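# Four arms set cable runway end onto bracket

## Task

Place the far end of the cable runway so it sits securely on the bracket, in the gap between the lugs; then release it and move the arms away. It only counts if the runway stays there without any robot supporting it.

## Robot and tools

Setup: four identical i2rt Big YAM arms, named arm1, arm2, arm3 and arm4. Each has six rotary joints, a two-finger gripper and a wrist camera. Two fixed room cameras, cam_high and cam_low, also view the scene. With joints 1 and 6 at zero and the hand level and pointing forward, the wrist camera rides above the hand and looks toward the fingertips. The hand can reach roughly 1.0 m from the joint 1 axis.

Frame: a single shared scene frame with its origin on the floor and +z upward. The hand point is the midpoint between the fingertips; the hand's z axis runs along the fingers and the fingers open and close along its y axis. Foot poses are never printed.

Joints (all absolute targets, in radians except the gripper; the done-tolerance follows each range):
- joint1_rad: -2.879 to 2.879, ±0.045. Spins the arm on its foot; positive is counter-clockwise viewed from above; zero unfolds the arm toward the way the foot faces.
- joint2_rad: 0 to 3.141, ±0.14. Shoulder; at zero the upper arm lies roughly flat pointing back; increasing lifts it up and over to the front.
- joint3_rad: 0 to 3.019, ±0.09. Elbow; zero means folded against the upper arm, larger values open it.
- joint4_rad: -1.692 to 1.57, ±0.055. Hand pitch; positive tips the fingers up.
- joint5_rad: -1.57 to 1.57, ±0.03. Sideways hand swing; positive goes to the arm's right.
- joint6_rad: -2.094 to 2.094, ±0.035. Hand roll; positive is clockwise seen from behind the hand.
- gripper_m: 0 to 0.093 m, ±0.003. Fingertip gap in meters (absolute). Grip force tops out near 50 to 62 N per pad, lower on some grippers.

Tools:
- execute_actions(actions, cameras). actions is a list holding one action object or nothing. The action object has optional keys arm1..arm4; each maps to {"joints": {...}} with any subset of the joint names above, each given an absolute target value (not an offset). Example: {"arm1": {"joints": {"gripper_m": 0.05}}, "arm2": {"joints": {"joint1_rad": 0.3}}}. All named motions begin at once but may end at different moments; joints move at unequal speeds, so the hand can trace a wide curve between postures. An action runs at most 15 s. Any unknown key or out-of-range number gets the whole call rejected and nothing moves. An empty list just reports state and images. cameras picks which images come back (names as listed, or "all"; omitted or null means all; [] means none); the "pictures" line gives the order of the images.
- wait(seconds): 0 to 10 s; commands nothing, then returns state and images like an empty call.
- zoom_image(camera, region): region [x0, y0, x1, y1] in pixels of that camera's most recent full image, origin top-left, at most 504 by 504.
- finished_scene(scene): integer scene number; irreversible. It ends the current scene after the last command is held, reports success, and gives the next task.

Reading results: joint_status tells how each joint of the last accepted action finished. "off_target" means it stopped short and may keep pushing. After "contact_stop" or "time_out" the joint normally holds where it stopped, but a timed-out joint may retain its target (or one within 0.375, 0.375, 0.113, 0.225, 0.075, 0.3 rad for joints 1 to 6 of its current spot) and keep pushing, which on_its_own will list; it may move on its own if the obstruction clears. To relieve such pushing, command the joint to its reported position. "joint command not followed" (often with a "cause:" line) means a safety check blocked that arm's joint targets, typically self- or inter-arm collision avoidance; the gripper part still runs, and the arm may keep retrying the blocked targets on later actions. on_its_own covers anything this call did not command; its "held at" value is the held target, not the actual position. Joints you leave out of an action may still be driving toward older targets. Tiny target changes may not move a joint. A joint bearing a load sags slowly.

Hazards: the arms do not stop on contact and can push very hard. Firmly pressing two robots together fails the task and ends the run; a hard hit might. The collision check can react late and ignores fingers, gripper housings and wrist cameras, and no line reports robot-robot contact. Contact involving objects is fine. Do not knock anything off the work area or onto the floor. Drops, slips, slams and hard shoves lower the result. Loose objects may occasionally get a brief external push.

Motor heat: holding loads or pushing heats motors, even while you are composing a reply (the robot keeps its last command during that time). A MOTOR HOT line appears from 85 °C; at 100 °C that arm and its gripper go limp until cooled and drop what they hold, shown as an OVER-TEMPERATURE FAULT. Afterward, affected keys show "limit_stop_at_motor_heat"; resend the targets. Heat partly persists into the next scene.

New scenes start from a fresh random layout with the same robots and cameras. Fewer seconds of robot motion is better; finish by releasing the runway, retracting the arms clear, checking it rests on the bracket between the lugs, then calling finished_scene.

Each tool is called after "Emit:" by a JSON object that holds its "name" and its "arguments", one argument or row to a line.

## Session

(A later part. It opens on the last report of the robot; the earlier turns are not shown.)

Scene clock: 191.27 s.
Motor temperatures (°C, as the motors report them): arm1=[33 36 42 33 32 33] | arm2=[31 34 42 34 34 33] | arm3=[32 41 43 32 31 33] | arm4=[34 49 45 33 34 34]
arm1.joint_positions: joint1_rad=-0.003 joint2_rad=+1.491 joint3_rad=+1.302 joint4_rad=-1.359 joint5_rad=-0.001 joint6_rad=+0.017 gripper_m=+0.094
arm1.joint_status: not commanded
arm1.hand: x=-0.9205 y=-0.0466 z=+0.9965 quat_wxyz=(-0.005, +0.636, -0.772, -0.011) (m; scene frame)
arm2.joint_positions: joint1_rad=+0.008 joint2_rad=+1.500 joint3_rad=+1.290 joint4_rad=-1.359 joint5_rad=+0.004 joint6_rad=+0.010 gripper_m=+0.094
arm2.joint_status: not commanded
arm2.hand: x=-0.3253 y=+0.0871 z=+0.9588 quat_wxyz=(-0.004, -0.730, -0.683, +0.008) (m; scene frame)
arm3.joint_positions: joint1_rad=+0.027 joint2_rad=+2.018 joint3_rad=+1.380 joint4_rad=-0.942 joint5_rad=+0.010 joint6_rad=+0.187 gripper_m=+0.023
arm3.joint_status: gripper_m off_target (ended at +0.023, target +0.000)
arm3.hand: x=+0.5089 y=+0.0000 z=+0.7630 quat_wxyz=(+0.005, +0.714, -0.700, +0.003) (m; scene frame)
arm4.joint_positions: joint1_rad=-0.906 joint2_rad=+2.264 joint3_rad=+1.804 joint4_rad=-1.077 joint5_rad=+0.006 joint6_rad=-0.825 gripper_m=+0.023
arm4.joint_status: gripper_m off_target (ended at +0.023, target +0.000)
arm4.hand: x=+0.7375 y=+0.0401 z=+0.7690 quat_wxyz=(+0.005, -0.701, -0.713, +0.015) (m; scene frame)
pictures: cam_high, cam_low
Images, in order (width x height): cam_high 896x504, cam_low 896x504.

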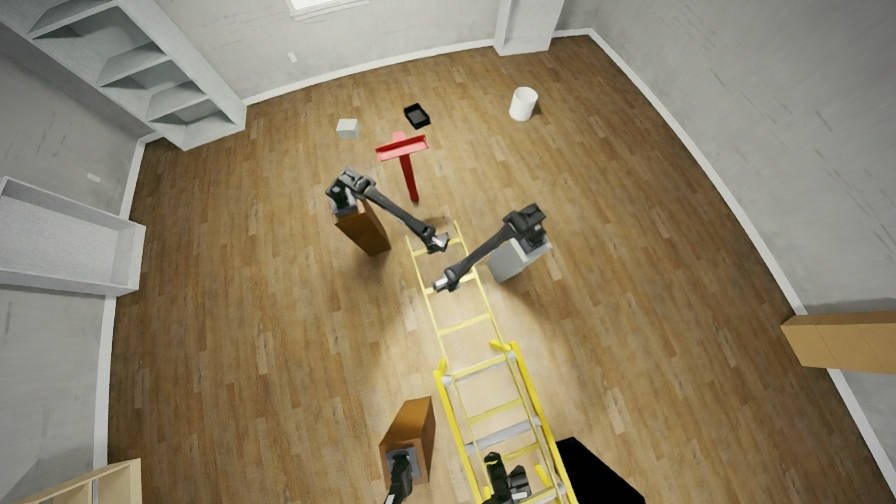

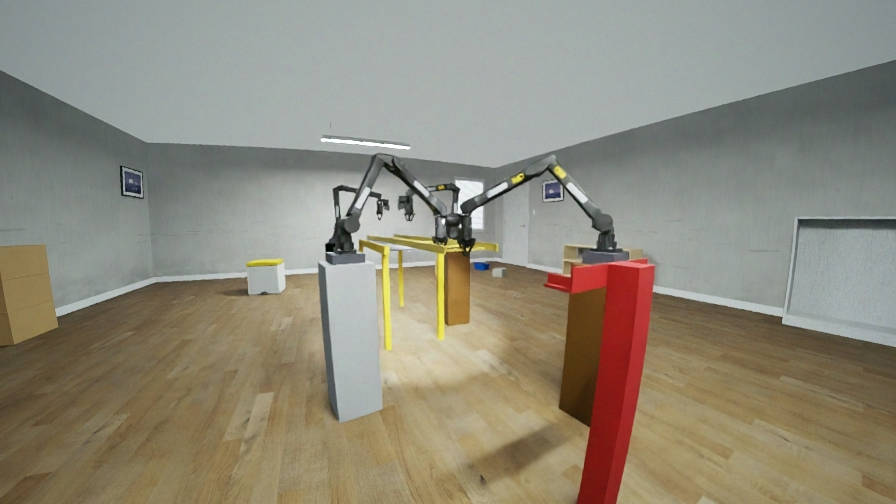

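Emit:
{"name": "execute_actions", "arguments": {
  "actions": [
    {"arm4": {"joints": {"joint1_rad": -0.642, "joint2_rad": 1.994, "joint3_rad": 1.33, "joint4_rad": -0.906, "joint6_rad": -0.54}}, "arm3": {"joints": {"joint1_rad": -0.333, "joint2_rad": 2.017, "joint3_rad": 1.397, "joint4_rad": -0.95, "joint6_rad": -0.18}}}
  ],
  "cameras": ["cam_high", "cam_low"]
}}

Scene clock: 253.07 s.
Motor temperatures (°C, as the motors report them): arm1=[33 37 43 33 32 33] | arm2=[31 35 44 34 34 33] | arm3=[32 43 43 32 31 33] | arm4=[34 52 45 33 34 34]
arm1.joint_positions: joint1_rad=-0.003 joint2_rad=+1.491 joint3_rad=+1.302 joint4_rad=-1.359 joint5_rad=-0.001 joint6_rad=+0.017 gripper_m=+0.094
arm1.joint_status: not commanded
arm1.hand: x=-0.9205 y=-0.0466 z=+0.9965 quat_wxyz=(-0.005, +0.636, -0.772, -0.011) (m; scene frame)
arm2.joint_positions: joint1_rad=+0.008 joint2_rad=+1.500 joint3_rad=+1.290 joint4_rad=-1.359 joint5_rad=+0.004 joint6_rad=+0.010 gripper_m=+0.094
arm2.joint_status: not commanded
arm2.hand: x=-0.3253 y=+0.0871 z=+0.9588 quat_wxyz=(-0.004, -0.730, -0.683, +0.008) (m; scene frame)
arm3.joint_positions: joint1_rad=-0.342 joint2_rad=+2.031 joint3_rad=+1.379 joint4_rad=-0.938 joint5_rad=+0.005 joint6_rad=-0.178 gripper_m=+0.023
arm3.joint_status: all done
arm3.hand: x=+0.7094 y=+0.0020 z=+0.7527 quat_wxyz=(+0.013, +0.713, -0.701, +0.005) (m; scene frame)
arm4.joint_positions: joint1_rad=-0.650 joint2_rad=+2.020 joint3_rad=+1.311 joint4_rad=-0.890 joint5_rad=+0.006 joint6_rad=-0.578 gripper_m=+0.023
arm4.joint_status: joint6_rad off_target (ended at -0.578, target -0.540); the others done
arm4.hand: x=+0.9410 y=+0.0491 z=+0.7537 quat_wxyz=(+0.008, -0.697, -0.717, -0.015) (m; scene frame)
pictures: cam_high, cam_low
Images, in order (width x height): cam_high 896x504, cam_low 896x504.

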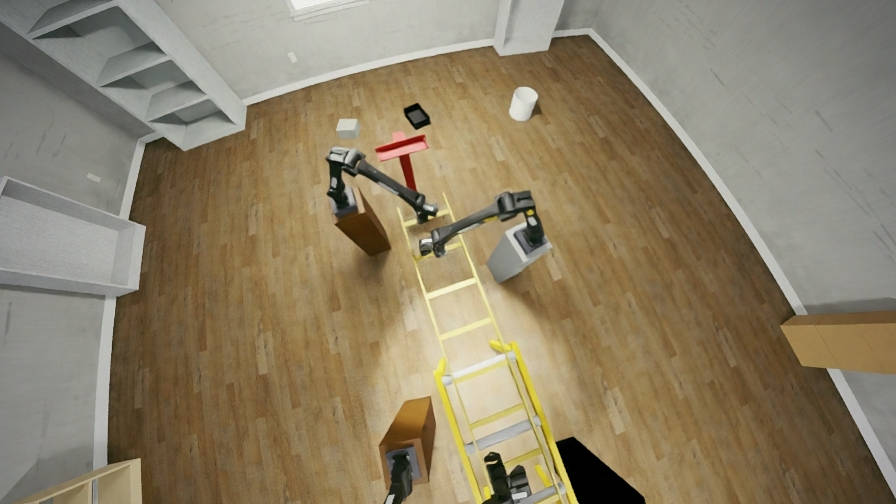

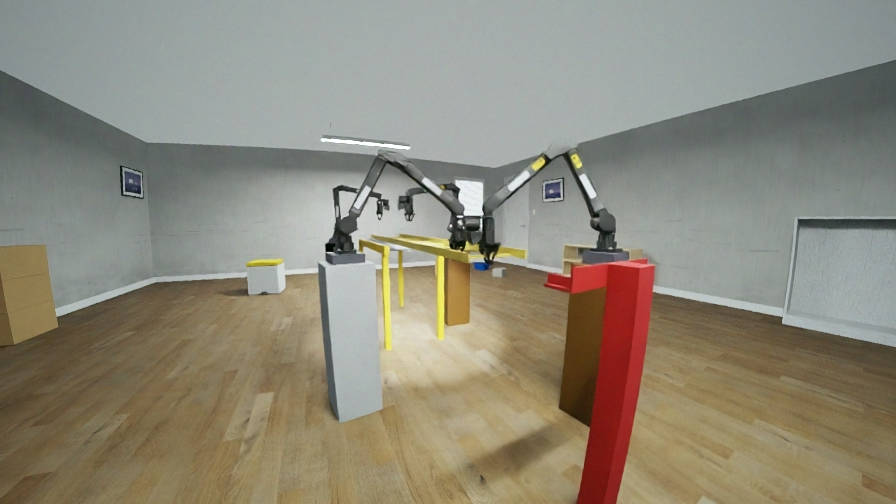

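Emit:
{"name": "execute_actions", "arguments": {
  "actions": [
    {"arm4": {"joints": {"joint1_rad": -0.269, "joint2_rad": 1.799, "joint3_rad": 1.097, "joint4_rad": -0.868, "joint6_rad": -0.20}}, "arm3": {"joints": {"joint1_rad": -0.66, "joint2_rad": 2.127, "joint3_rad": 1.652, "joint4_rad": -1.095, "joint6_rad": -0.50}}}
  ],
  "cameras": ["cam_high", "cam_low"]
}}

Scene clock: 265.20 s.
Motor temperatures (°C, as the motors report them): arm1=[33 37 43 33 32 33] | arm2=[31 35 44 34 34 33] | arm3=[32 43 44 32 31 33] | arm4=[34 51 44 33 34 34]
arm1.joint_positions: joint1_rad=-0.003 joint2_rad=+1.491 joint3_rad=+1.302 joint4_rad=-1.359 joint5_rad=-0.001 joint6_rad=+0.017 gripper_m=+0.094
arm1.joint_status: not commanded
arm1.hand: x=-0.9205 y=-0.0466 z=+0.9965 quat_wxyz=(-0.005, +0.636, -0.772, -0.011) (m; scene frame)
arm2.joint_positions: joint1_rad=+0.008 joint2_rad=+1.500 joint3_rad=+1.290 joint4_rad=-1.359 joint5_rad=+0.004 joint6_rad=+0.010 gripper_m=+0.094
arm2.joint_status: not commanded
arm2.hand: x=-0.3253 y=+0.0871 z=+0.9588 quat_wxyz=(-0.004, -0.730, -0.683, +0.008) (m; scene frame)
arm3.joint_positions: joint1_rad=-0.657 joint2_rad=+2.160 joint3_rad=+1.641 joint4_rad=-1.080 joint5_rad=+0.011 joint6_rad=-0.495 gripper_m=+0.023
arm3.joint_status: all done
arm3.hand: x=+0.9040 y=+0.0037 z=+0.7607 quat_wxyz=(+0.018, +0.713, -0.701, +0.006) (m; scene frame)
arm4.joint_positions: joint1_rad=-0.286 joint2_rad=+1.864 joint3_rad=+1.077 joint4_rad=-0.834 joint5_rad=+0.003 joint6_rad=-0.216 gripper_m=+0.023
arm4.joint_status: all done
arm4.hand: x=+1.1352 y=+0.0550 z=+0.7633 quat_wxyz=(+0.017, -0.696, -0.717, -0.023) (m; scene frame)
pictures: cam_high, cam_low
Images, in order (width x height): cam_high 896x504, cam_low 896x504.

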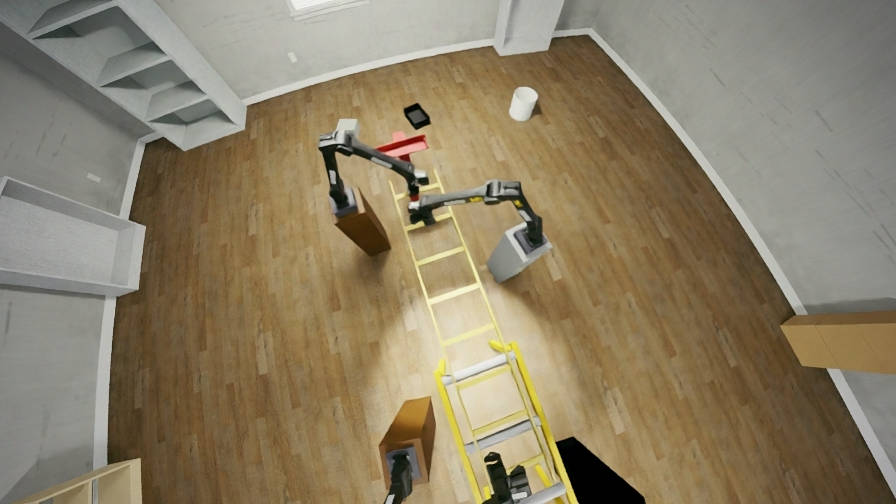

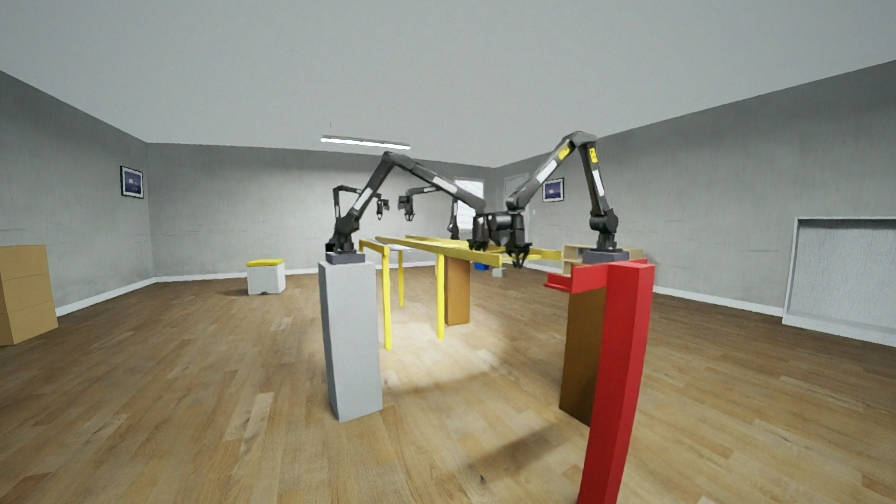

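Emit:
{"name": "execute_actions", "arguments": {
  "actions": [
    {"arm4": {"joints": {"joint1_rad": 0.155, "joint2_rad": 1.736, "joint3_rad": 1.202, "joint4_rad": -1.036, "joint6_rad": 0.225}}, "arm3": {"joints": {"joint1_rad": -0.905, "joint2_rad": 2.422, "joint3_rad": 2.325, "joint4_rad": -1.473, "joint6_rad": -0.745}}}
  ],
  "cameras": ["cam_high", "cam_low", "arm4_cam_wrist"]
}}

Scene clock: 278.57 s.
Motor temperatures (°C, as the motors report them): arm1=[33 37 44 33 32 33] | arm2=[31 35 44 34 34 33] | arm3=[32 46 46 32 31 33] | arm4=[34 51 45 33 34 34]
arm1.joint_positions: joint1_rad=-0.003 joint2_rad=+1.491 joint3_rad=+1.302 joint4_rad=-1.359 joint5_rad=-0.001 joint6_rad=+0.017 gripper_m=+0.094
arm1.joint_status: not commanded
arm1.hand: x=-0.9205 y=-0.0466 z=+0.9965 quat_wxyz=(-0.005, +0.636, -0.772, -0.011) (m; scene frame)
arm2.joint_positions: joint1_rad=+0.008 joint2_rad=+1.500 joint3_rad=+1.290 joint4_rad=-1.359 joint5_rad=+0.004 joint6_rad=+0.010 gripper_m=+0.094
arm2.joint_status: not commanded
arm2.hand: x=-0.3253 y=+0.0871 z=+0.9588 quat_wxyz=(-0.004, -0.730, -0.683, +0.008) (m; scene frame)
arm3.joint_positions: joint1_rad=-0.901 joint2_rad=+2.466 joint3_rad=+2.269 joint4_rad=-1.434 joint5_rad=+0.001 joint6_rad=-0.734 gripper_m=+0.023
arm3.joint_status: all done
arm3.hand: x=+1.0955 y=-0.0001 z=+0.7799 quat_wxyz=(+0.036, +0.711, -0.702, -0.001) (m; scene frame)
arm4.joint_positions: joint1_rad=+0.137 joint2_rad=+1.861 joint3_rad=+1.151 joint4_rad=-0.967 joint5_rad=+0.009 joint6_rad=+0.212 gripper_m=+0.023
arm4.joint_status: joint4_rad time_out (moved -0.132 of -0.202); the others done
arm4.on_its_own: joint4_rad reads -0.967 and still pushes toward -1.036 since a time_out
arm4.hand: x=+1.3254 y=+0.0536 z=+0.7868 quat_wxyz=(+0.049, -0.697, -0.715, -0.026) (m; scene frame)
pictures: arm4_cam_wrist, cam_high, cam_low
Images, in order (width x height): arm4_cam_wrist 504x504, cam_high 896x504, cam_low 896x504.

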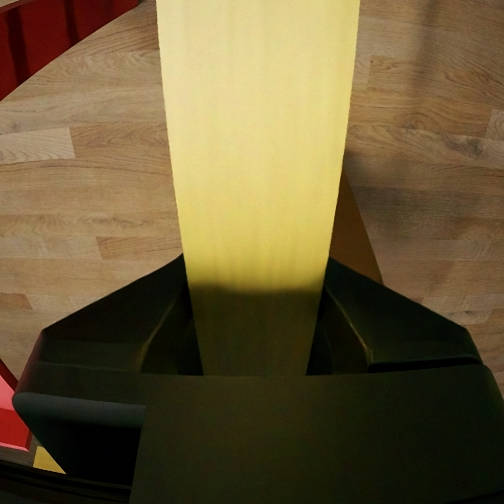

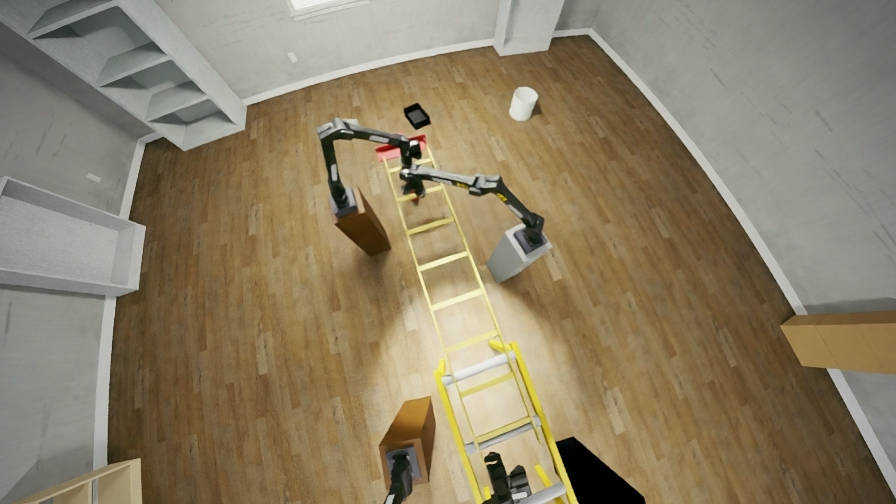

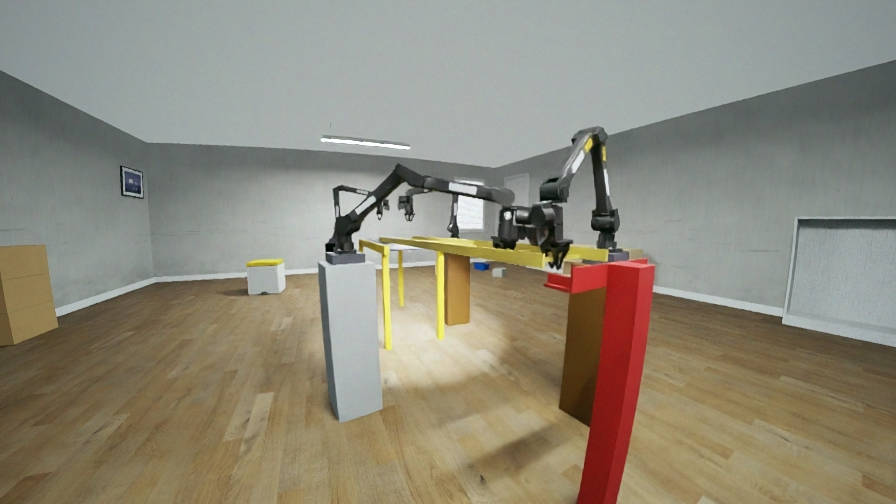

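Emit:
{"name": "zoom_image", "arguments": {
  "camera": "cam_low",
  "region": [470, 200, 670, 310]
}}

Emit:
{"name": "zoom_image", "arguments": {
  "camera": "cam_high",
  "region": [340, 110, 480, 220]
}}

Region (470, 200, 670, 310) of cam_low's 896x504 image, scaled by 2.520, with more detail than that image has; it fills the top 277 rows of this view, and the rest is white.

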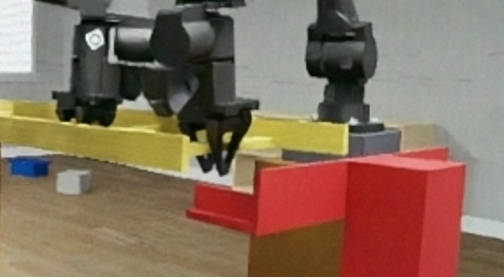

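Region (340, 110, 480, 220) of cam_high's 896x504 image, scaled by 3.600, with more detail than that image has; it fills the top 396 rows of this view, and the rest is white.

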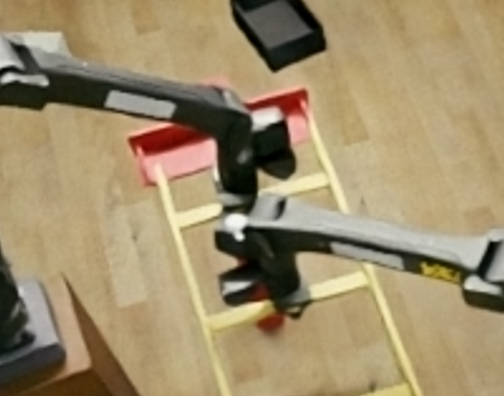

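Emit:
{"name": "execute_actions", "arguments": {
  "actions": [
    {"arm3": {"joints": {"gripper_m": 0.09}}, "arm4": {"joints": {"joint2_rad": 1.66, "joint4_rad": -1.0}}}
  ],
  "cameras": ["cam_low"]
}}

Emit:
{"name": "zoom_image", "arguments": {
  "camera": "cam_low",
  "region": [470, 200, 670, 310]
}}

Scene clock: 296.20 s.
Motor temperatures (°C, as the motors report them): arm1=[33 37 44 33 32 33] | arm2=[31 35 45 34 34 33] | arm3=[32 50 51 32 31 33] | arm4=[34 55 48 34 34 34]
arm1.joint_positions: joint1_rad=-0.003 joint2_rad=+1.491 joint3_rad=+1.302 joint4_rad=-1.359 joint5_rad=-0.001 joint6_rad=+0.017 gripper_m=+0.094
arm1.joint_status: not commanded
arm1.hand: x=-0.9205 y=-0.0466 z=+0.9965 quat_wxyz=(-0.005, +0.636, -0.772, -0.011) (m; scene frame)
arm2.joint_positions: joint1_rad=+0.008 joint2_rad=+1.500 joint3_rad=+1.290 joint4_rad=-1.359 joint5_rad=+0.004 joint6_rad=+0.010 gripper_m=+0.094
arm2.joint_status: not commanded
arm2.hand: x=-0.3253 y=+0.0871 z=+0.9588 quat_wxyz=(-0.004, -0.730, -0.683, +0.008) (m; scene frame)
arm3.joint_positions: joint1_rad=-0.901 joint2_rad=+2.424 joint3_rad=+2.282 joint4_rad=-1.462 joint5_rad=+0.002 joint6_rad=-0.735 gripper_m=+0.090
arm3.joint_status: all done
arm3.hand: x=+1.0974 y=+0.0015 z=+0.8142 quat_wxyz=(+0.023, +0.712, -0.702, -0.001) (m; scene frame)
arm4.joint_positions: joint1_rad=+0.147 joint2_rad=+1.860 joint3_rad=+1.127 joint4_rad=-0.966 joint5_rad=+0.006 joint6_rad=+0.214 gripper_m=+0.023
arm4.joint_status: joint2_rad time_out (moved -0.001 of -0.201); the others done
arm4.on_its_own: joint2_rad reads +1.860 and still pushes toward +1.660 since a time_out
arm4.hand: x=+1.3277 y=+0.0662 z=+0.7811 quat_wxyz=(+0.058, -0.694, -0.717, -0.033) (m; scene frame)
pictures: cam_low
Images, in order (width x height): cam_low 896x504.

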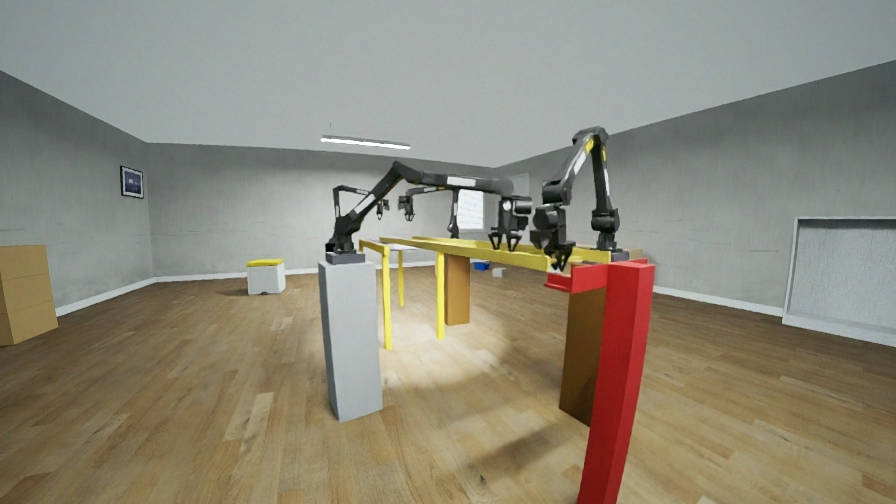

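Region (470, 200, 670, 310) of cam_low's 896x504 image, scaled by 2.520, with more detail than that image has; it fills the top 277 rows of this view, and the rest is white.

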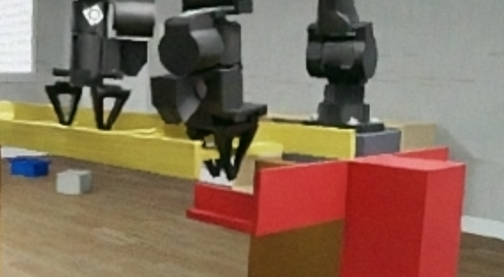

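Emit:
{"name": "execute_actions", "arguments": {
  "actions": [
    {"arm4": {"joints": {"joint1_rad": 0.316, "joint2_rad": 1.70, "joint3_rad": 1.27, "joint4_rad": -0.9, "joint6_rad": 0.385}}, "arm3": {"joints": {"joint2_rad": 2.1, "joint3_rad": 2.1}}}
  ],
  "cameras": ["cam_low", "cam_high"]
}}

Emit:
{"name": "zoom_image", "arguments": {
  "camera": "cam_low",
  "region": [470, 200, 670, 310]
}}

Emit:
{"name": "zoom_image", "arguments": {
  "camera": "cam_high",
  "region": [340, 110, 480, 220]
}}

Scene clock: 307.00 s.
Motor temperatures (°C, as the motors report them): arm1=[33 37 44 33 32 33] | arm2=[31 35 45 34 34 33] | arm3=[32 50 51 32 31 33] | arm4=[34 59 51 33 34 34]
arm1.joint_positions: joint1_rad=-0.003 joint2_rad=+1.491 joint3_rad=+1.302 joint4_rad=-1.359 joint5_rad=-0.001 joint6_rad=+0.017 gripper_m=+0.094
arm1.joint_status: not commanded
arm1.hand: x=-0.9205 y=-0.0466 z=+0.9965 quat_wxyz=(-0.005, +0.636, -0.772, -0.011) (m; scene frame)
arm2.joint_positions: joint1_rad=+0.008 joint2_rad=+1.500 joint3_rad=+1.290 joint4_rad=-1.359 joint5_rad=+0.004 joint6_rad=+0.010 gripper_m=+0.094
arm2.joint_status: not commanded
arm2.hand: x=-0.3253 y=+0.0871 z=+0.9588 quat_wxyz=(-0.004, -0.730, -0.683, +0.008) (m; scene frame)
arm3.joint_positions: joint1_rad=-0.901 joint2_rad=+2.094 joint3_rad=+2.102 joint4_rad=-1.465 joint5_rad=+0.002 joint6_rad=-0.735 gripper_m=+0.090
arm3.joint_status: all done
arm3.hand: x=+1.0717 y=-0.0293 z=+0.9695 quat_wxyz=(-0.050, +0.711, -0.701, -0.005) (m; scene frame)
arm4.joint_positions: joint1_rad=+0.334 joint2_rad=+1.860 joint3_rad=+1.136 joint4_rad=-0.887 joint5_rad=-0.006 joint6_rad=+0.398 gripper_m=+0.023
arm4.joint_status: joint2_rad time_out (moved +0.000 of -0.160); joint3_rad time_out (moved +0.010 of +0.143); the others done
arm4.on_its_own: joint2_rad reads +1.860 and still pushes toward +1.700 since a time_out; joint3_rad reads +1.136 and still pushes toward +1.249 since a time_out
arm4.hand: x=+1.4186 y=+0.0725 z=+0.7822 quat_wxyz=(+0.019, -0.694, -0.719, -0.012) (m; scene frame)
pictures: cam_high, cam_low
Images, in order (width x height): cam_high 896x504, cam_low 896x504.

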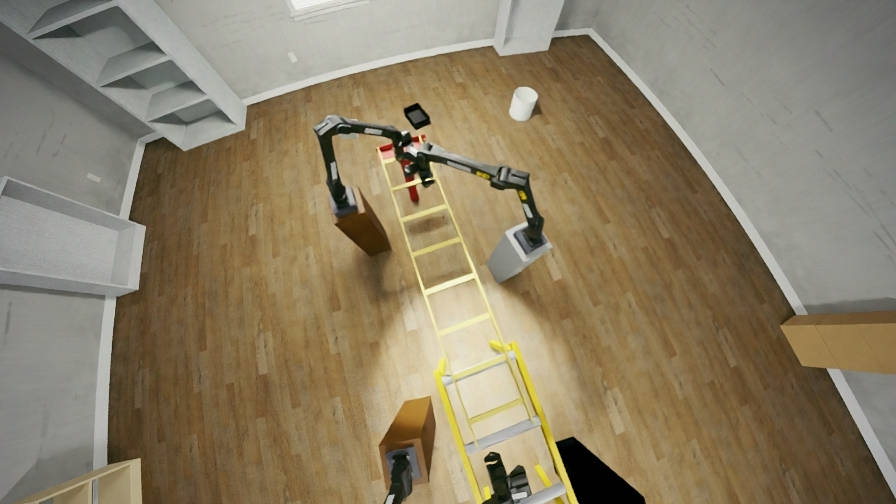

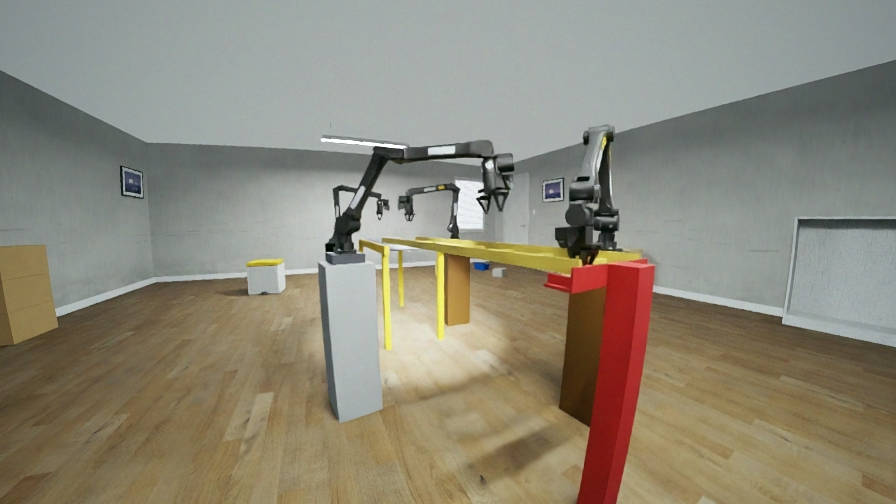

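Region (470, 200, 670, 310) of cam_low's 896x504 image, scaled by 2.520, with more detail than that image has; it fills the top 277 rows of this view, and the rest is white.

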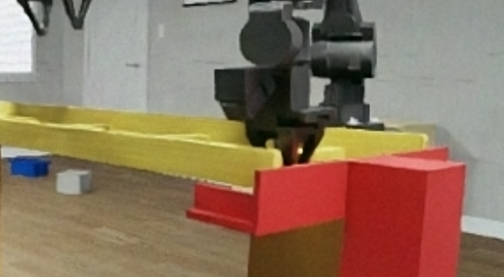

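Region (340, 110, 480, 220) of cam_high's 896x504 image, scaled by 3.600, with more detail than that image has; it fills the top 396 rows of this view, and the rest is white.

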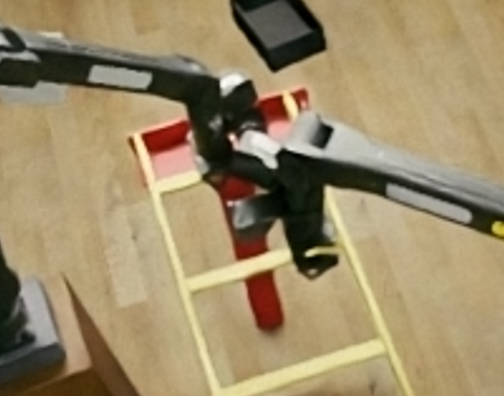

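Emit:
{"name": "execute_actions", "arguments": {
  "actions": [
    {"arm4": {"joints": {"joint2_rad": 1.87, "joint3_rad": 1.10}}, "arm3": {"joints": {"joint1_rad": -0.3, "joint2_rad": 1.5, "joint3_rad": 1.3, "joint4_rad": -1.37}}}
  ],
  "cameras": ["cam_low", "cam_high"]
}}

Emit:
{"name": "zoom_image", "arguments": {
  "camera": "cam_low",
  "region": [470, 200, 670, 310]
}}

Scene clock: 315.33 s.
Motor temperatures (°C, as the motors report them): arm1=[33 37 44 33 32 33] | arm2=[31 35 45 34 34 33] | arm3=[32 49 49 32 31 33] | arm4=[34 59 53 33 34 34]
arm1.joint_positions: joint1_rad=-0.003 joint2_rad=+1.491 joint3_rad=+1.302 joint4_rad=-1.359 joint5_rad=-0.001 joint6_rad=+0.017 gripper_m=+0.094
arm1.joint_status: not commanded
arm1.hand: x=-0.9205 y=-0.0466 z=+0.9965 quat_wxyz=(-0.005, +0.636, -0.772, -0.011) (m; scene frame)
arm2.joint_positions: joint1_rad=+0.008 joint2_rad=+1.500 joint3_rad=+1.290 joint4_rad=-1.359 joint5_rad=+0.004 joint6_rad=+0.010 gripper_m=+0.094
arm2.joint_status: not commanded
arm2.hand: x=-0.3253 y=+0.0871 z=+0.9588 quat_wxyz=(-0.004, -0.730, -0.683, +0.008) (m; scene frame)
arm3.joint_positions: joint1_rad=-0.293 joint2_rad=+1.505 joint3_rad=+1.299 joint4_rad=-1.371 joint5_rad=-0.002 joint6_rad=-0.739 gripper_m=+0.090
arm3.joint_status: all done
arm3.hand: x=+0.6721 y=-0.1050 z=+0.9809 quat_wxyz=(+0.008, +0.890, -0.455, -0.005) (m; scene frame)
arm4.joint_positions: joint1_rad=+0.334 joint2_rad=+1.864 joint3_rad=+1.129 joint4_rad=-0.886 joint5_rad=-0.006 joint6_rad=+0.398 gripper_m=+0.023
arm4.joint_status: all done
arm4.hand: x=+1.4169 y=+0.0763 z=+0.7783 quat_wxyz=(+0.024, -0.694, -0.719, -0.014) (m; scene frame)
pictures: cam_high, cam_low
Images, in order (width x height): cam_high 896x504, cam_low 896x504.

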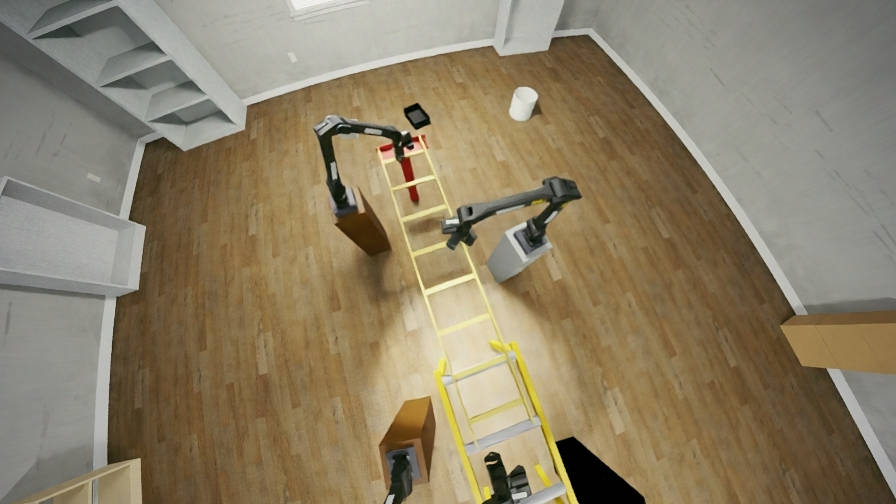

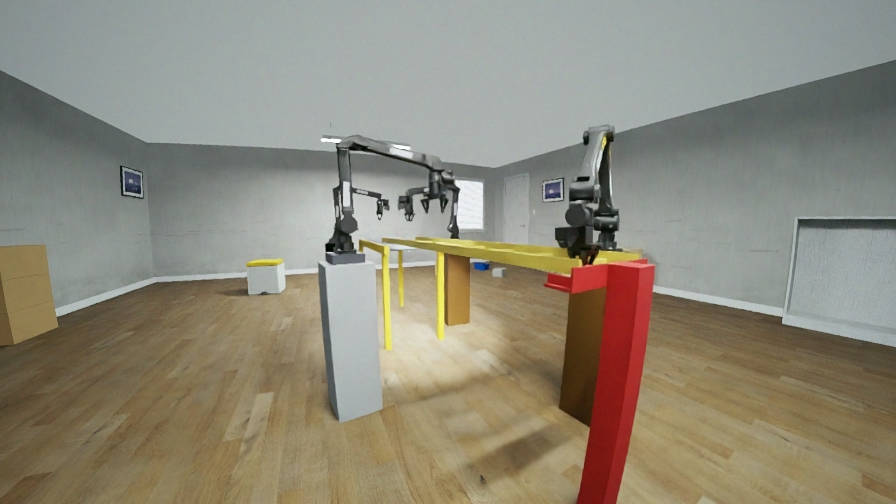

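Region (470, 200, 670, 310) of cam_low's 896x504 image, scaled by 2.520, with more detail than that image has; it fills the top 277 rows of this view, and the rest is white.

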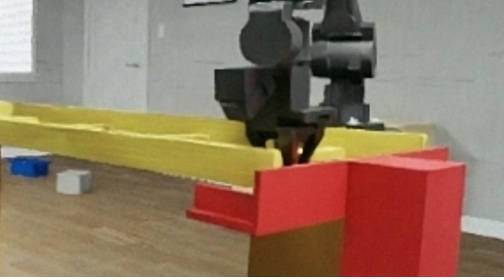

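Emit:
{"name": "execute_actions", "arguments": {
  "actions": [
    {"arm4": {"joints": {"gripper_m": 0.06}}}
  ],
  "cameras": ["cam_low"]
}}

Emit:
{"name": "execute_actions", "arguments": {
  "actions": [
    {"arm4": {"joints": {"joint2_rad": 1.5, "joint3_rad": 1.3, "joint4_rad": -1.3}}}
  ],
  "cameras": ["cam_low", "cam_high"]
}}

Emit:
{"name": "zoom_image", "arguments": {
  "camera": "cam_low",
  "region": [470, 200, 670, 310]
}}

Emit:
{"name": "zoom_image", "arguments": {
  "camera": "cam_high",
  "region": [340, 110, 480, 220]
}}

Scene clock: 323.90 s.
Motor temperatures (°C, as the motors report them): arm1=[33 38 44 33 32 33] | arm2=[31 35 45 34 34 33] | arm3=[32 47 48 32 31 33] | arm4=[34 56 48 33 34 34]
arm1.joint_positions: joint1_rad=-0.003 joint2_rad=+1.491 joint3_rad=+1.302 joint4_rad=-1.359 joint5_rad=-0.001 joint6_rad=+0.017 gripper_m=+0.094
arm1.joint_status: not commanded
arm1.hand: x=-0.9205 y=-0.0466 z=+0.9965 quat_wxyz=(-0.005, +0.636, -0.772, -0.011) (m; scene frame)
arm2.joint_positions: joint1_rad=+0.008 joint2_rad=+1.500 joint3_rad=+1.290 joint4_rad=-1.359 joint5_rad=+0.004 joint6_rad=+0.010 gripper_m=+0.094
arm2.joint_status: not commanded
arm2.hand: x=-0.3253 y=+0.0871 z=+0.9588 quat_wxyz=(-0.004, -0.730, -0.683, +0.008) (m; scene frame)
arm3.joint_positions: joint1_rad=-0.293 joint2_rad=+1.505 joint3_rad=+1.299 joint4_rad=-1.371 joint5_rad=-0.002 joint6_rad=-0.739 gripper_m=+0.090
arm3.joint_status: not commanded
arm3.hand: x=+0.6721 y=-0.1050 z=+0.9809 quat_wxyz=(+0.008, +0.890, -0.455, -0.005) (m; scene frame)
arm4.joint_positions: joint1_rad=+0.320 joint2_rad=+1.864 joint3_rad=+1.098 joint4_rad=-0.886 joint5_rad=-0.002 joint6_rad=+0.398 gripper_m=+0.060
arm4.joint_status: all done
arm4.hand: x=+1.4039 y=+0.0876 z=+0.7702 quat_wxyz=(+0.039, -0.699, -0.714, -0.018) (m; scene frame)
pictures: cam_low
Images, in order (width x height): cam_low 896x504.

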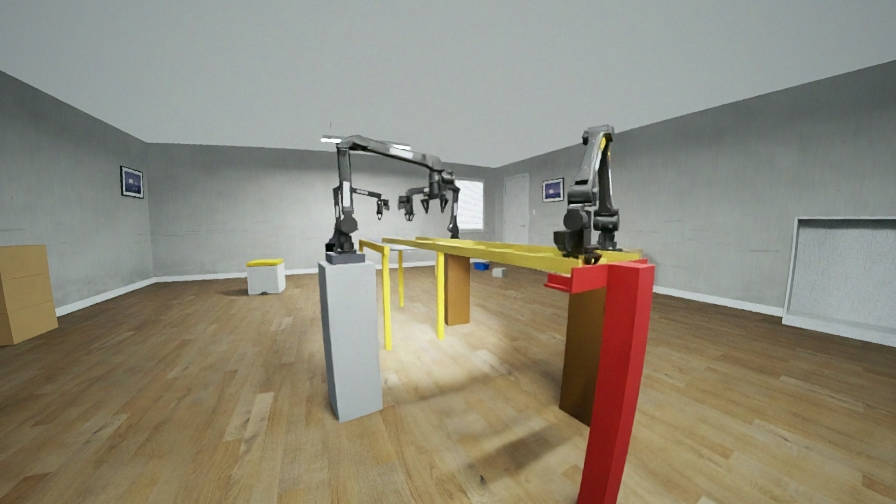

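Scene clock: 325.23 s.
Motor temperatures (°C, as the motors report them): arm1=[33 38 44 33 32 33] | arm2=[31 35 45 34 34 33] | arm3=[32 46 48 32 31 33] | arm4=[34 56 48 33 34 34]
arm1.joint_positions: joint1_rad=-0.003 joint2_rad=+1.491 joint3_rad=+1.302 joint4_rad=-1.359 joint5_rad=-0.001 joint6_rad=+0.017 gripper_m=+0.094
arm1.joint_status: not commanded
arm1.hand: x=-0.9205 y=-0.0466 z=+0.9965 quat_wxyz=(-0.005, +0.636, -0.772, -0.011) (m; scene frame)
arm2.joint_positions: joint1_rad=+0.008 joint2_rad=+1.500 joint3_rad=+1.290 joint4_rad=-1.359 joint5_rad=+0.004 joint6_rad=+0.010 gripper_m=+0.094
arm2.joint_status: not commanded
arm2.hand: x=-0.3253 y=+0.0871 z=+0.9588 quat_wxyz=(-0.004, -0.730, -0.683, +0.008) (m; scene frame)
arm3.joint_positions: joint1_rad=-0.293 joint2_rad=+1.505 joint3_rad=+1.299 joint4_rad=-1.371 joint5_rad=-0.002 joint6_rad=-0.739 gripper_m=+0.090
arm3.joint_status: not commanded
arm3.hand: x=+0.6721 y=-0.1050 z=+0.9809 quat_wxyz=(+0.008, +0.890, -0.455, -0.005) (m; scene frame)
arm4.joint_positions: joint1_rad=+0.320 joint2_rad=+1.492 joint3_rad=+1.281 joint4_rad=-1.283 joint5_rad=-0.002 joint6_rad=+0.398 gripper_m=+0.060
arm4.joint_status: all done
arm4.hand: x=+1.4040 y=+0.0860 z=+0.9950 quat_wxyz=(-0.035, -0.699, -0.714, +0.011) (m; scene frame)
pictures: cam_high, cam_low
Images, in order (width x height): cam_high 896x504, cam_low 896x504.

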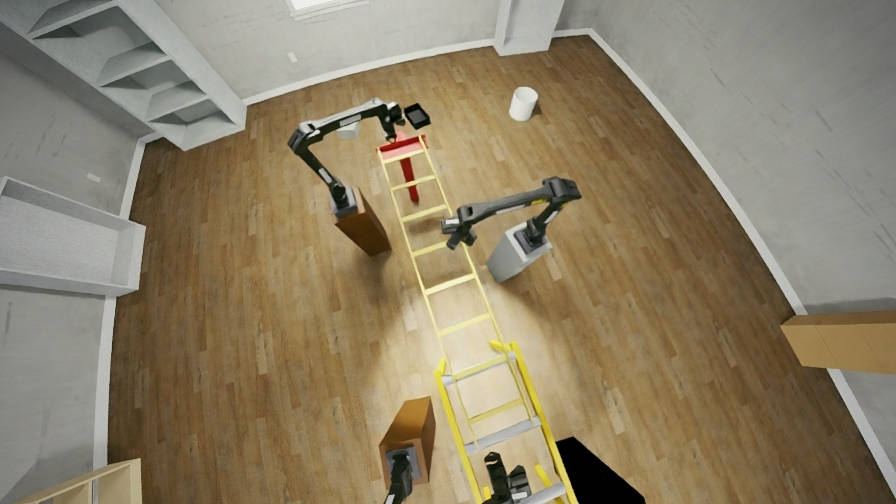

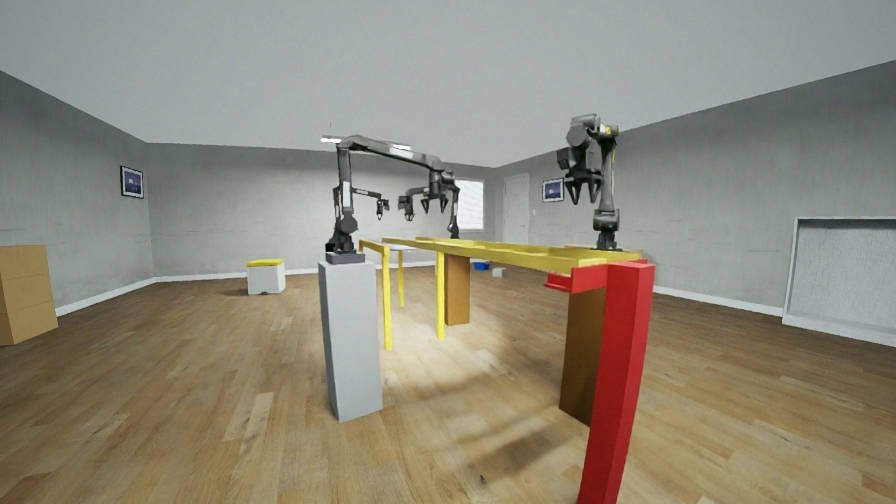

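Region (470, 200, 670, 310) of cam_low's 896x504 image, scaled by 2.520, with more detail than that image has; it fills the top 277 rows of this view, and the rest is white.

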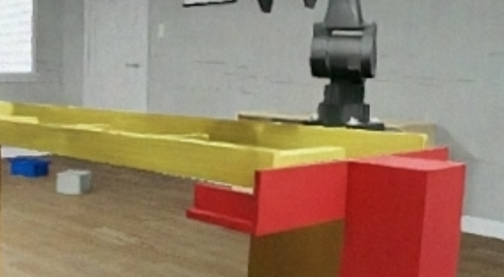

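Region (340, 110, 480, 220) of cam_high's 896x504 image, scaled by 3.600, with more detail than that image has; it fills the top 396 rows of this view, and the rest is white.

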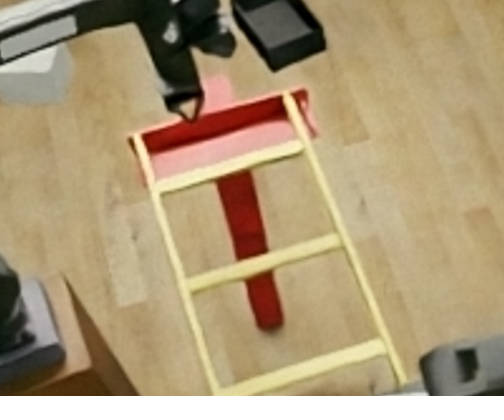

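Emit:
{"name": "execute_actions", "arguments": {
  "actions": [
    {"arm4": {"joints": {"joint1_rad": 0.45, "joint2_rad": 1.6, "joint3_rad": 1.3, "joint4_rad": -1.27, "joint6_rad": 0.52, "gripper_m": 0.09}}}
  ],
  "cameras": ["arm4_cam_wrist"]
}}

Scene clock: 340.27 s.
Motor temperatures (°C, as the motors report them): arm1=[33 38 45 33 32 33] | arm2=[31 35 46 34 34 33] | arm3=[32 44 48 32 31 33] | arm4=[34 51 49 33 34 34]
arm1.joint_positions: joint1_rad=-0.003 joint2_rad=+1.491 joint3_rad=+1.302 joint4_rad=-1.359 joint5_rad=-0.001 joint6_rad=+0.017 gripper_m=+0.094
arm1.joint_status: not commanded
arm1.hand: x=-0.9205 y=-0.0466 z=+0.9965 quat_wxyz=(-0.005, +0.636, -0.772, -0.011) (m; scene frame)
arm2.joint_positions: joint1_rad=+0.008 joint2_rad=+1.500 joint3_rad=+1.290 joint4_rad=-1.359 joint5_rad=+0.004 joint6_rad=+0.010 gripper_m=+0.094
arm2.joint_status: not commanded
arm2.hand: x=-0.3253 y=+0.0871 z=+0.9588 quat_wxyz=(-0.004, -0.730, -0.683, +0.008) (m; scene frame)
arm3.joint_positions: joint1_rad=-0.293 joint2_rad=+1.505 joint3_rad=+1.299 joint4_rad=-1.371 joint5_rad=-0.002 joint6_rad=-0.739 gripper_m=+0.090
arm3.joint_status: not commanded
arm3.hand: x=+0.6721 y=-0.1050 z=+0.9809 quat_wxyz=(+0.008, +0.890, -0.455, -0.005) (m; scene frame)
arm4.joint_positions: joint1_rad=+0.455 joint2_rad=+1.607 joint3_rad=+1.281 joint4_rad=-1.283 joint5_rad=+0.000 joint6_rad=+0.504 gripper_m=+0.090
arm4.joint_status: all done
arm4.hand: x=+1.4596 y=+0.1113 z=+0.9454 quat_wxyz=(+0.019, -0.689, -0.724, -0.007) (m; scene frame)
pictures: arm4_cam_wrist
Images, in order (width x height): arm4_cam_wrist 504x504.

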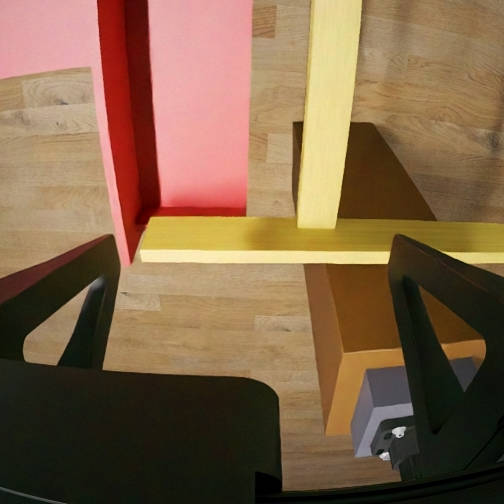

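Emit:
{"name": "execute_actions", "arguments": {
  "actions": [
    {"arm4": {"joints": {"joint1_rad": 0.33, "joint2_rad": 1.73, "joint3_rad": 1.196, "joint4_rad": -1.034, "joint6_rad": 0.40}}}
  ],
  "cameras": ["arm4_cam_wrist"]
}}

Scene clock: 354.37 s.
Motor temperatures (°C, as the motors report them): arm1=[33 38 45 33 32 33] | arm2=[31 35 46 34 34 33] | arm3=[32 43 48 32 31 33] | arm4=[34 50 49 33 34 34]
arm1.joint_positions: joint1_rad=-0.003 joint2_rad=+1.491 joint3_rad=+1.302 joint4_rad=-1.359 joint5_rad=-0.001 joint6_rad=+0.017 gripper_m=+0.094
arm1.joint_status: not commanded
arm1.hand: x=-0.9205 y=-0.0466 z=+0.9965 quat_wxyz=(-0.005, +0.636, -0.772, -0.011) (m; scene frame)
arm2.joint_positions: joint1_rad=+0.008 joint2_rad=+1.500 joint3_rad=+1.290 joint4_rad=-1.359 joint5_rad=+0.004 joint6_rad=+0.010 gripper_m=+0.094
arm2.joint_status: not commanded
arm2.hand: x=-0.3253 y=+0.0871 z=+0.9588 quat_wxyz=(-0.004, -0.730, -0.683, +0.008) (m; scene frame)
arm3.joint_positions: joint1_rad=-0.293 joint2_rad=+1.505 joint3_rad=+1.299 joint4_rad=-1.371 joint5_rad=-0.002 joint6_rad=-0.739 gripper_m=+0.090
arm3.joint_status: not commanded
arm3.hand: x=+0.6721 y=-0.1050 z=+0.9809 quat_wxyz=(+0.008, +0.890, -0.455, -0.005) (m; scene frame)
arm4.joint_positions: joint1_rad=+0.326 joint2_rad=+1.746 joint3_rad=+1.185 joint4_rad=-1.052 joint5_rad=+0.000 joint6_rad=+0.416 gripper_m=+0.090
arm4.joint_status: all done
arm4.hand: x=+1.4122 y=+0.0737 z=+0.8492 quat_wxyz=(+0.021, -0.704, -0.710, -0.009) (m; scene frame)
pictures: arm4_cam_wrist
Images, in order (width x height): arm4_cam_wrist 504x504.

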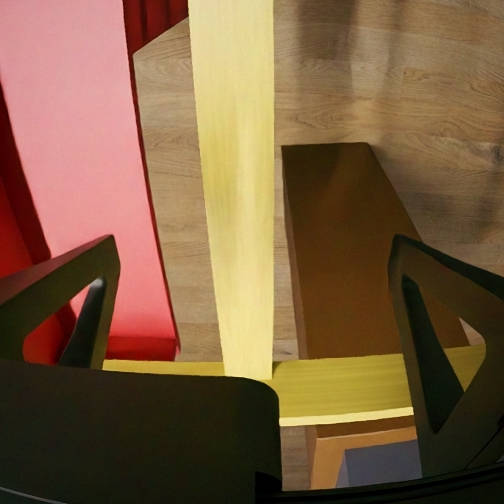

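Emit:
{"name": "execute_actions", "arguments": {
  "actions": [
    {"arm4": {"joints": {"joint2_rad": 1.86, "joint3_rad": 1.135, "joint4_rad": -0.83, "gripper_m": 0.06}}}
  ],
  "cameras": ["arm4_cam_wrist"]
}}

Emit:
{"name": "execute_actions", "arguments": {
  "actions": [
    {"arm4": {"joints": {"gripper_m": 0.0}}}
  ],
  "cameras": ["arm4_cam_wrist"]
}}

Scene clock: 361.53 s.
Motor temperatures (°C, as the motors report them): arm1=[33 38 45 33 32 33] | arm2=[31 35 46 34 34 33] | arm3=[32 43 48 32 31 33] | arm4=[34 50 48 33 34 34]
arm1.joint_positions: joint1_rad=-0.003 joint2_rad=+1.491 joint3_rad=+1.302 joint4_rad=-1.359 joint5_rad=-0.001 joint6_rad=+0.017 gripper_m=+0.094
arm1.joint_status: not commanded
arm1.hand: x=-0.9205 y=-0.0466 z=+0.9965 quat_wxyz=(-0.005, +0.636, -0.772, -0.011) (m; scene frame)
arm2.joint_positions: joint1_rad=+0.008 joint2_rad=+1.500 joint3_rad=+1.290 joint4_rad=-1.359 joint5_rad=+0.004 joint6_rad=+0.010 gripper_m=+0.094
arm2.joint_status: not commanded
arm2.hand: x=-0.3253 y=+0.0871 z=+0.9588 quat_wxyz=(-0.004, -0.730, -0.683, +0.008) (m; scene frame)
arm3.joint_positions: joint1_rad=-0.293 joint2_rad=+1.505 joint3_rad=+1.299 joint4_rad=-1.371 joint5_rad=-0.002 joint6_rad=-0.739 gripper_m=+0.090
arm3.joint_status: not commanded
arm3.hand: x=+0.6721 y=-0.1050 z=+0.9809 quat_wxyz=(+0.008, +0.890, -0.455, -0.005) (m; scene frame)
arm4.joint_positions: joint1_rad=+0.326 joint2_rad=+1.867 joint3_rad=+1.129 joint4_rad=-0.849 joint5_rad=+0.000 joint6_rad=+0.415 gripper_m=+0.060
arm4.joint_status: all done
arm4.hand: x=+1.4157 y=+0.0664 z=+0.7765 quat_wxyz=(+0.009, -0.704, -0.710, -0.005) (m; scene frame)
pictures: arm4_cam_wrist
Images, in order (width x height): arm4_cam_wrist 504x504.

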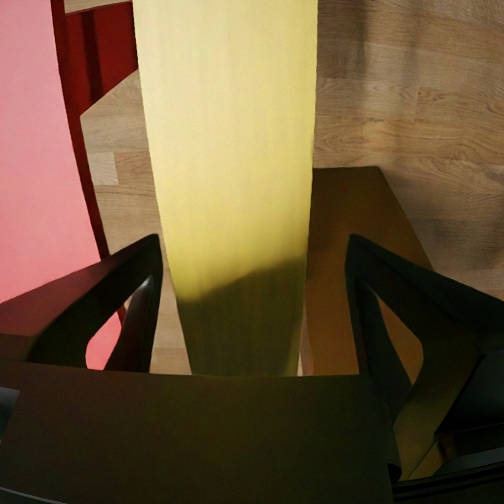

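Scene clock: 362.17 s.
Motor temperatures (°C, as the motors report them): arm1=[33 38 45 33 32 33] | arm2=[31 35 46 34 34 33] | arm3=[32 43 48 32 31 33] | arm4=[34 50 48 33 34 34]
arm1.joint_positions: joint1_rad=-0.003 joint2_rad=+1.491 joint3_rad=+1.302 joint4_rad=-1.359 joint5_rad=-0.001 joint6_rad=+0.017 gripper_m=+0.094
arm1.joint_status: not commanded
arm1.hand: x=-0.9205 y=-0.0466 z=+0.9965 quat_wxyz=(-0.005, +0.636, -0.772, -0.011) (m; scene frame)
arm2.joint_positions: joint1_rad=+0.008 joint2_rad=+1.500 joint3_rad=+1.290 joint4_rad=-1.359 joint5_rad=+0.004 joint6_rad=+0.010 gripper_m=+0.094
arm2.joint_status: not commanded
arm2.hand: x=-0.3253 y=+0.0871 z=+0.9588 quat_wxyz=(-0.004, -0.730, -0.683, +0.008) (m; scene frame)
arm3.joint_positions: joint1_rad=-0.293 joint2_rad=+1.505 joint3_rad=+1.299 joint4_rad=-1.371 joint5_rad=-0.002 joint6_rad=-0.739 gripper_m=+0.090
arm3.joint_status: not commanded
arm3.hand: x=+0.6721 y=-0.1050 z=+0.9809 quat_wxyz=(+0.008, +0.890, -0.455, -0.005) (m; scene frame)
arm4.joint_positions: joint1_rad=+0.330 joint2_rad=+1.867 joint3_rad=+1.129 joint4_rad=-0.844 joint5_rad=-0.001 joint6_rad=+0.398 gripper_m=+0.023
arm4.joint_status: gripper_m off_target (ended at +0.023, target +0.000)
arm4.hand: x=+1.4182 y=+0.0663 z=+0.7765 quat_wxyz=(+0.007, -0.696, -0.718, -0.005) (m; scene frame)
pictures: arm4_cam_wrist
Images, in order (width x height): arm4_cam_wrist 504x504.

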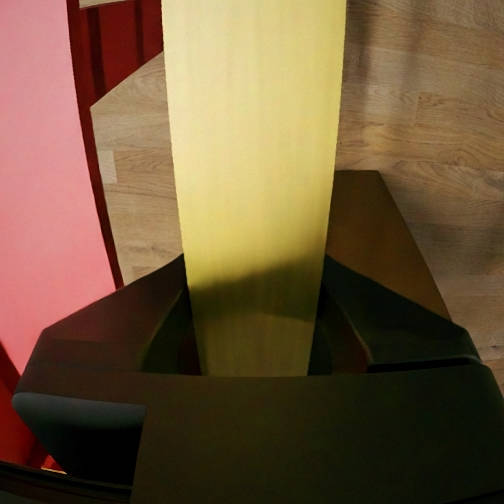

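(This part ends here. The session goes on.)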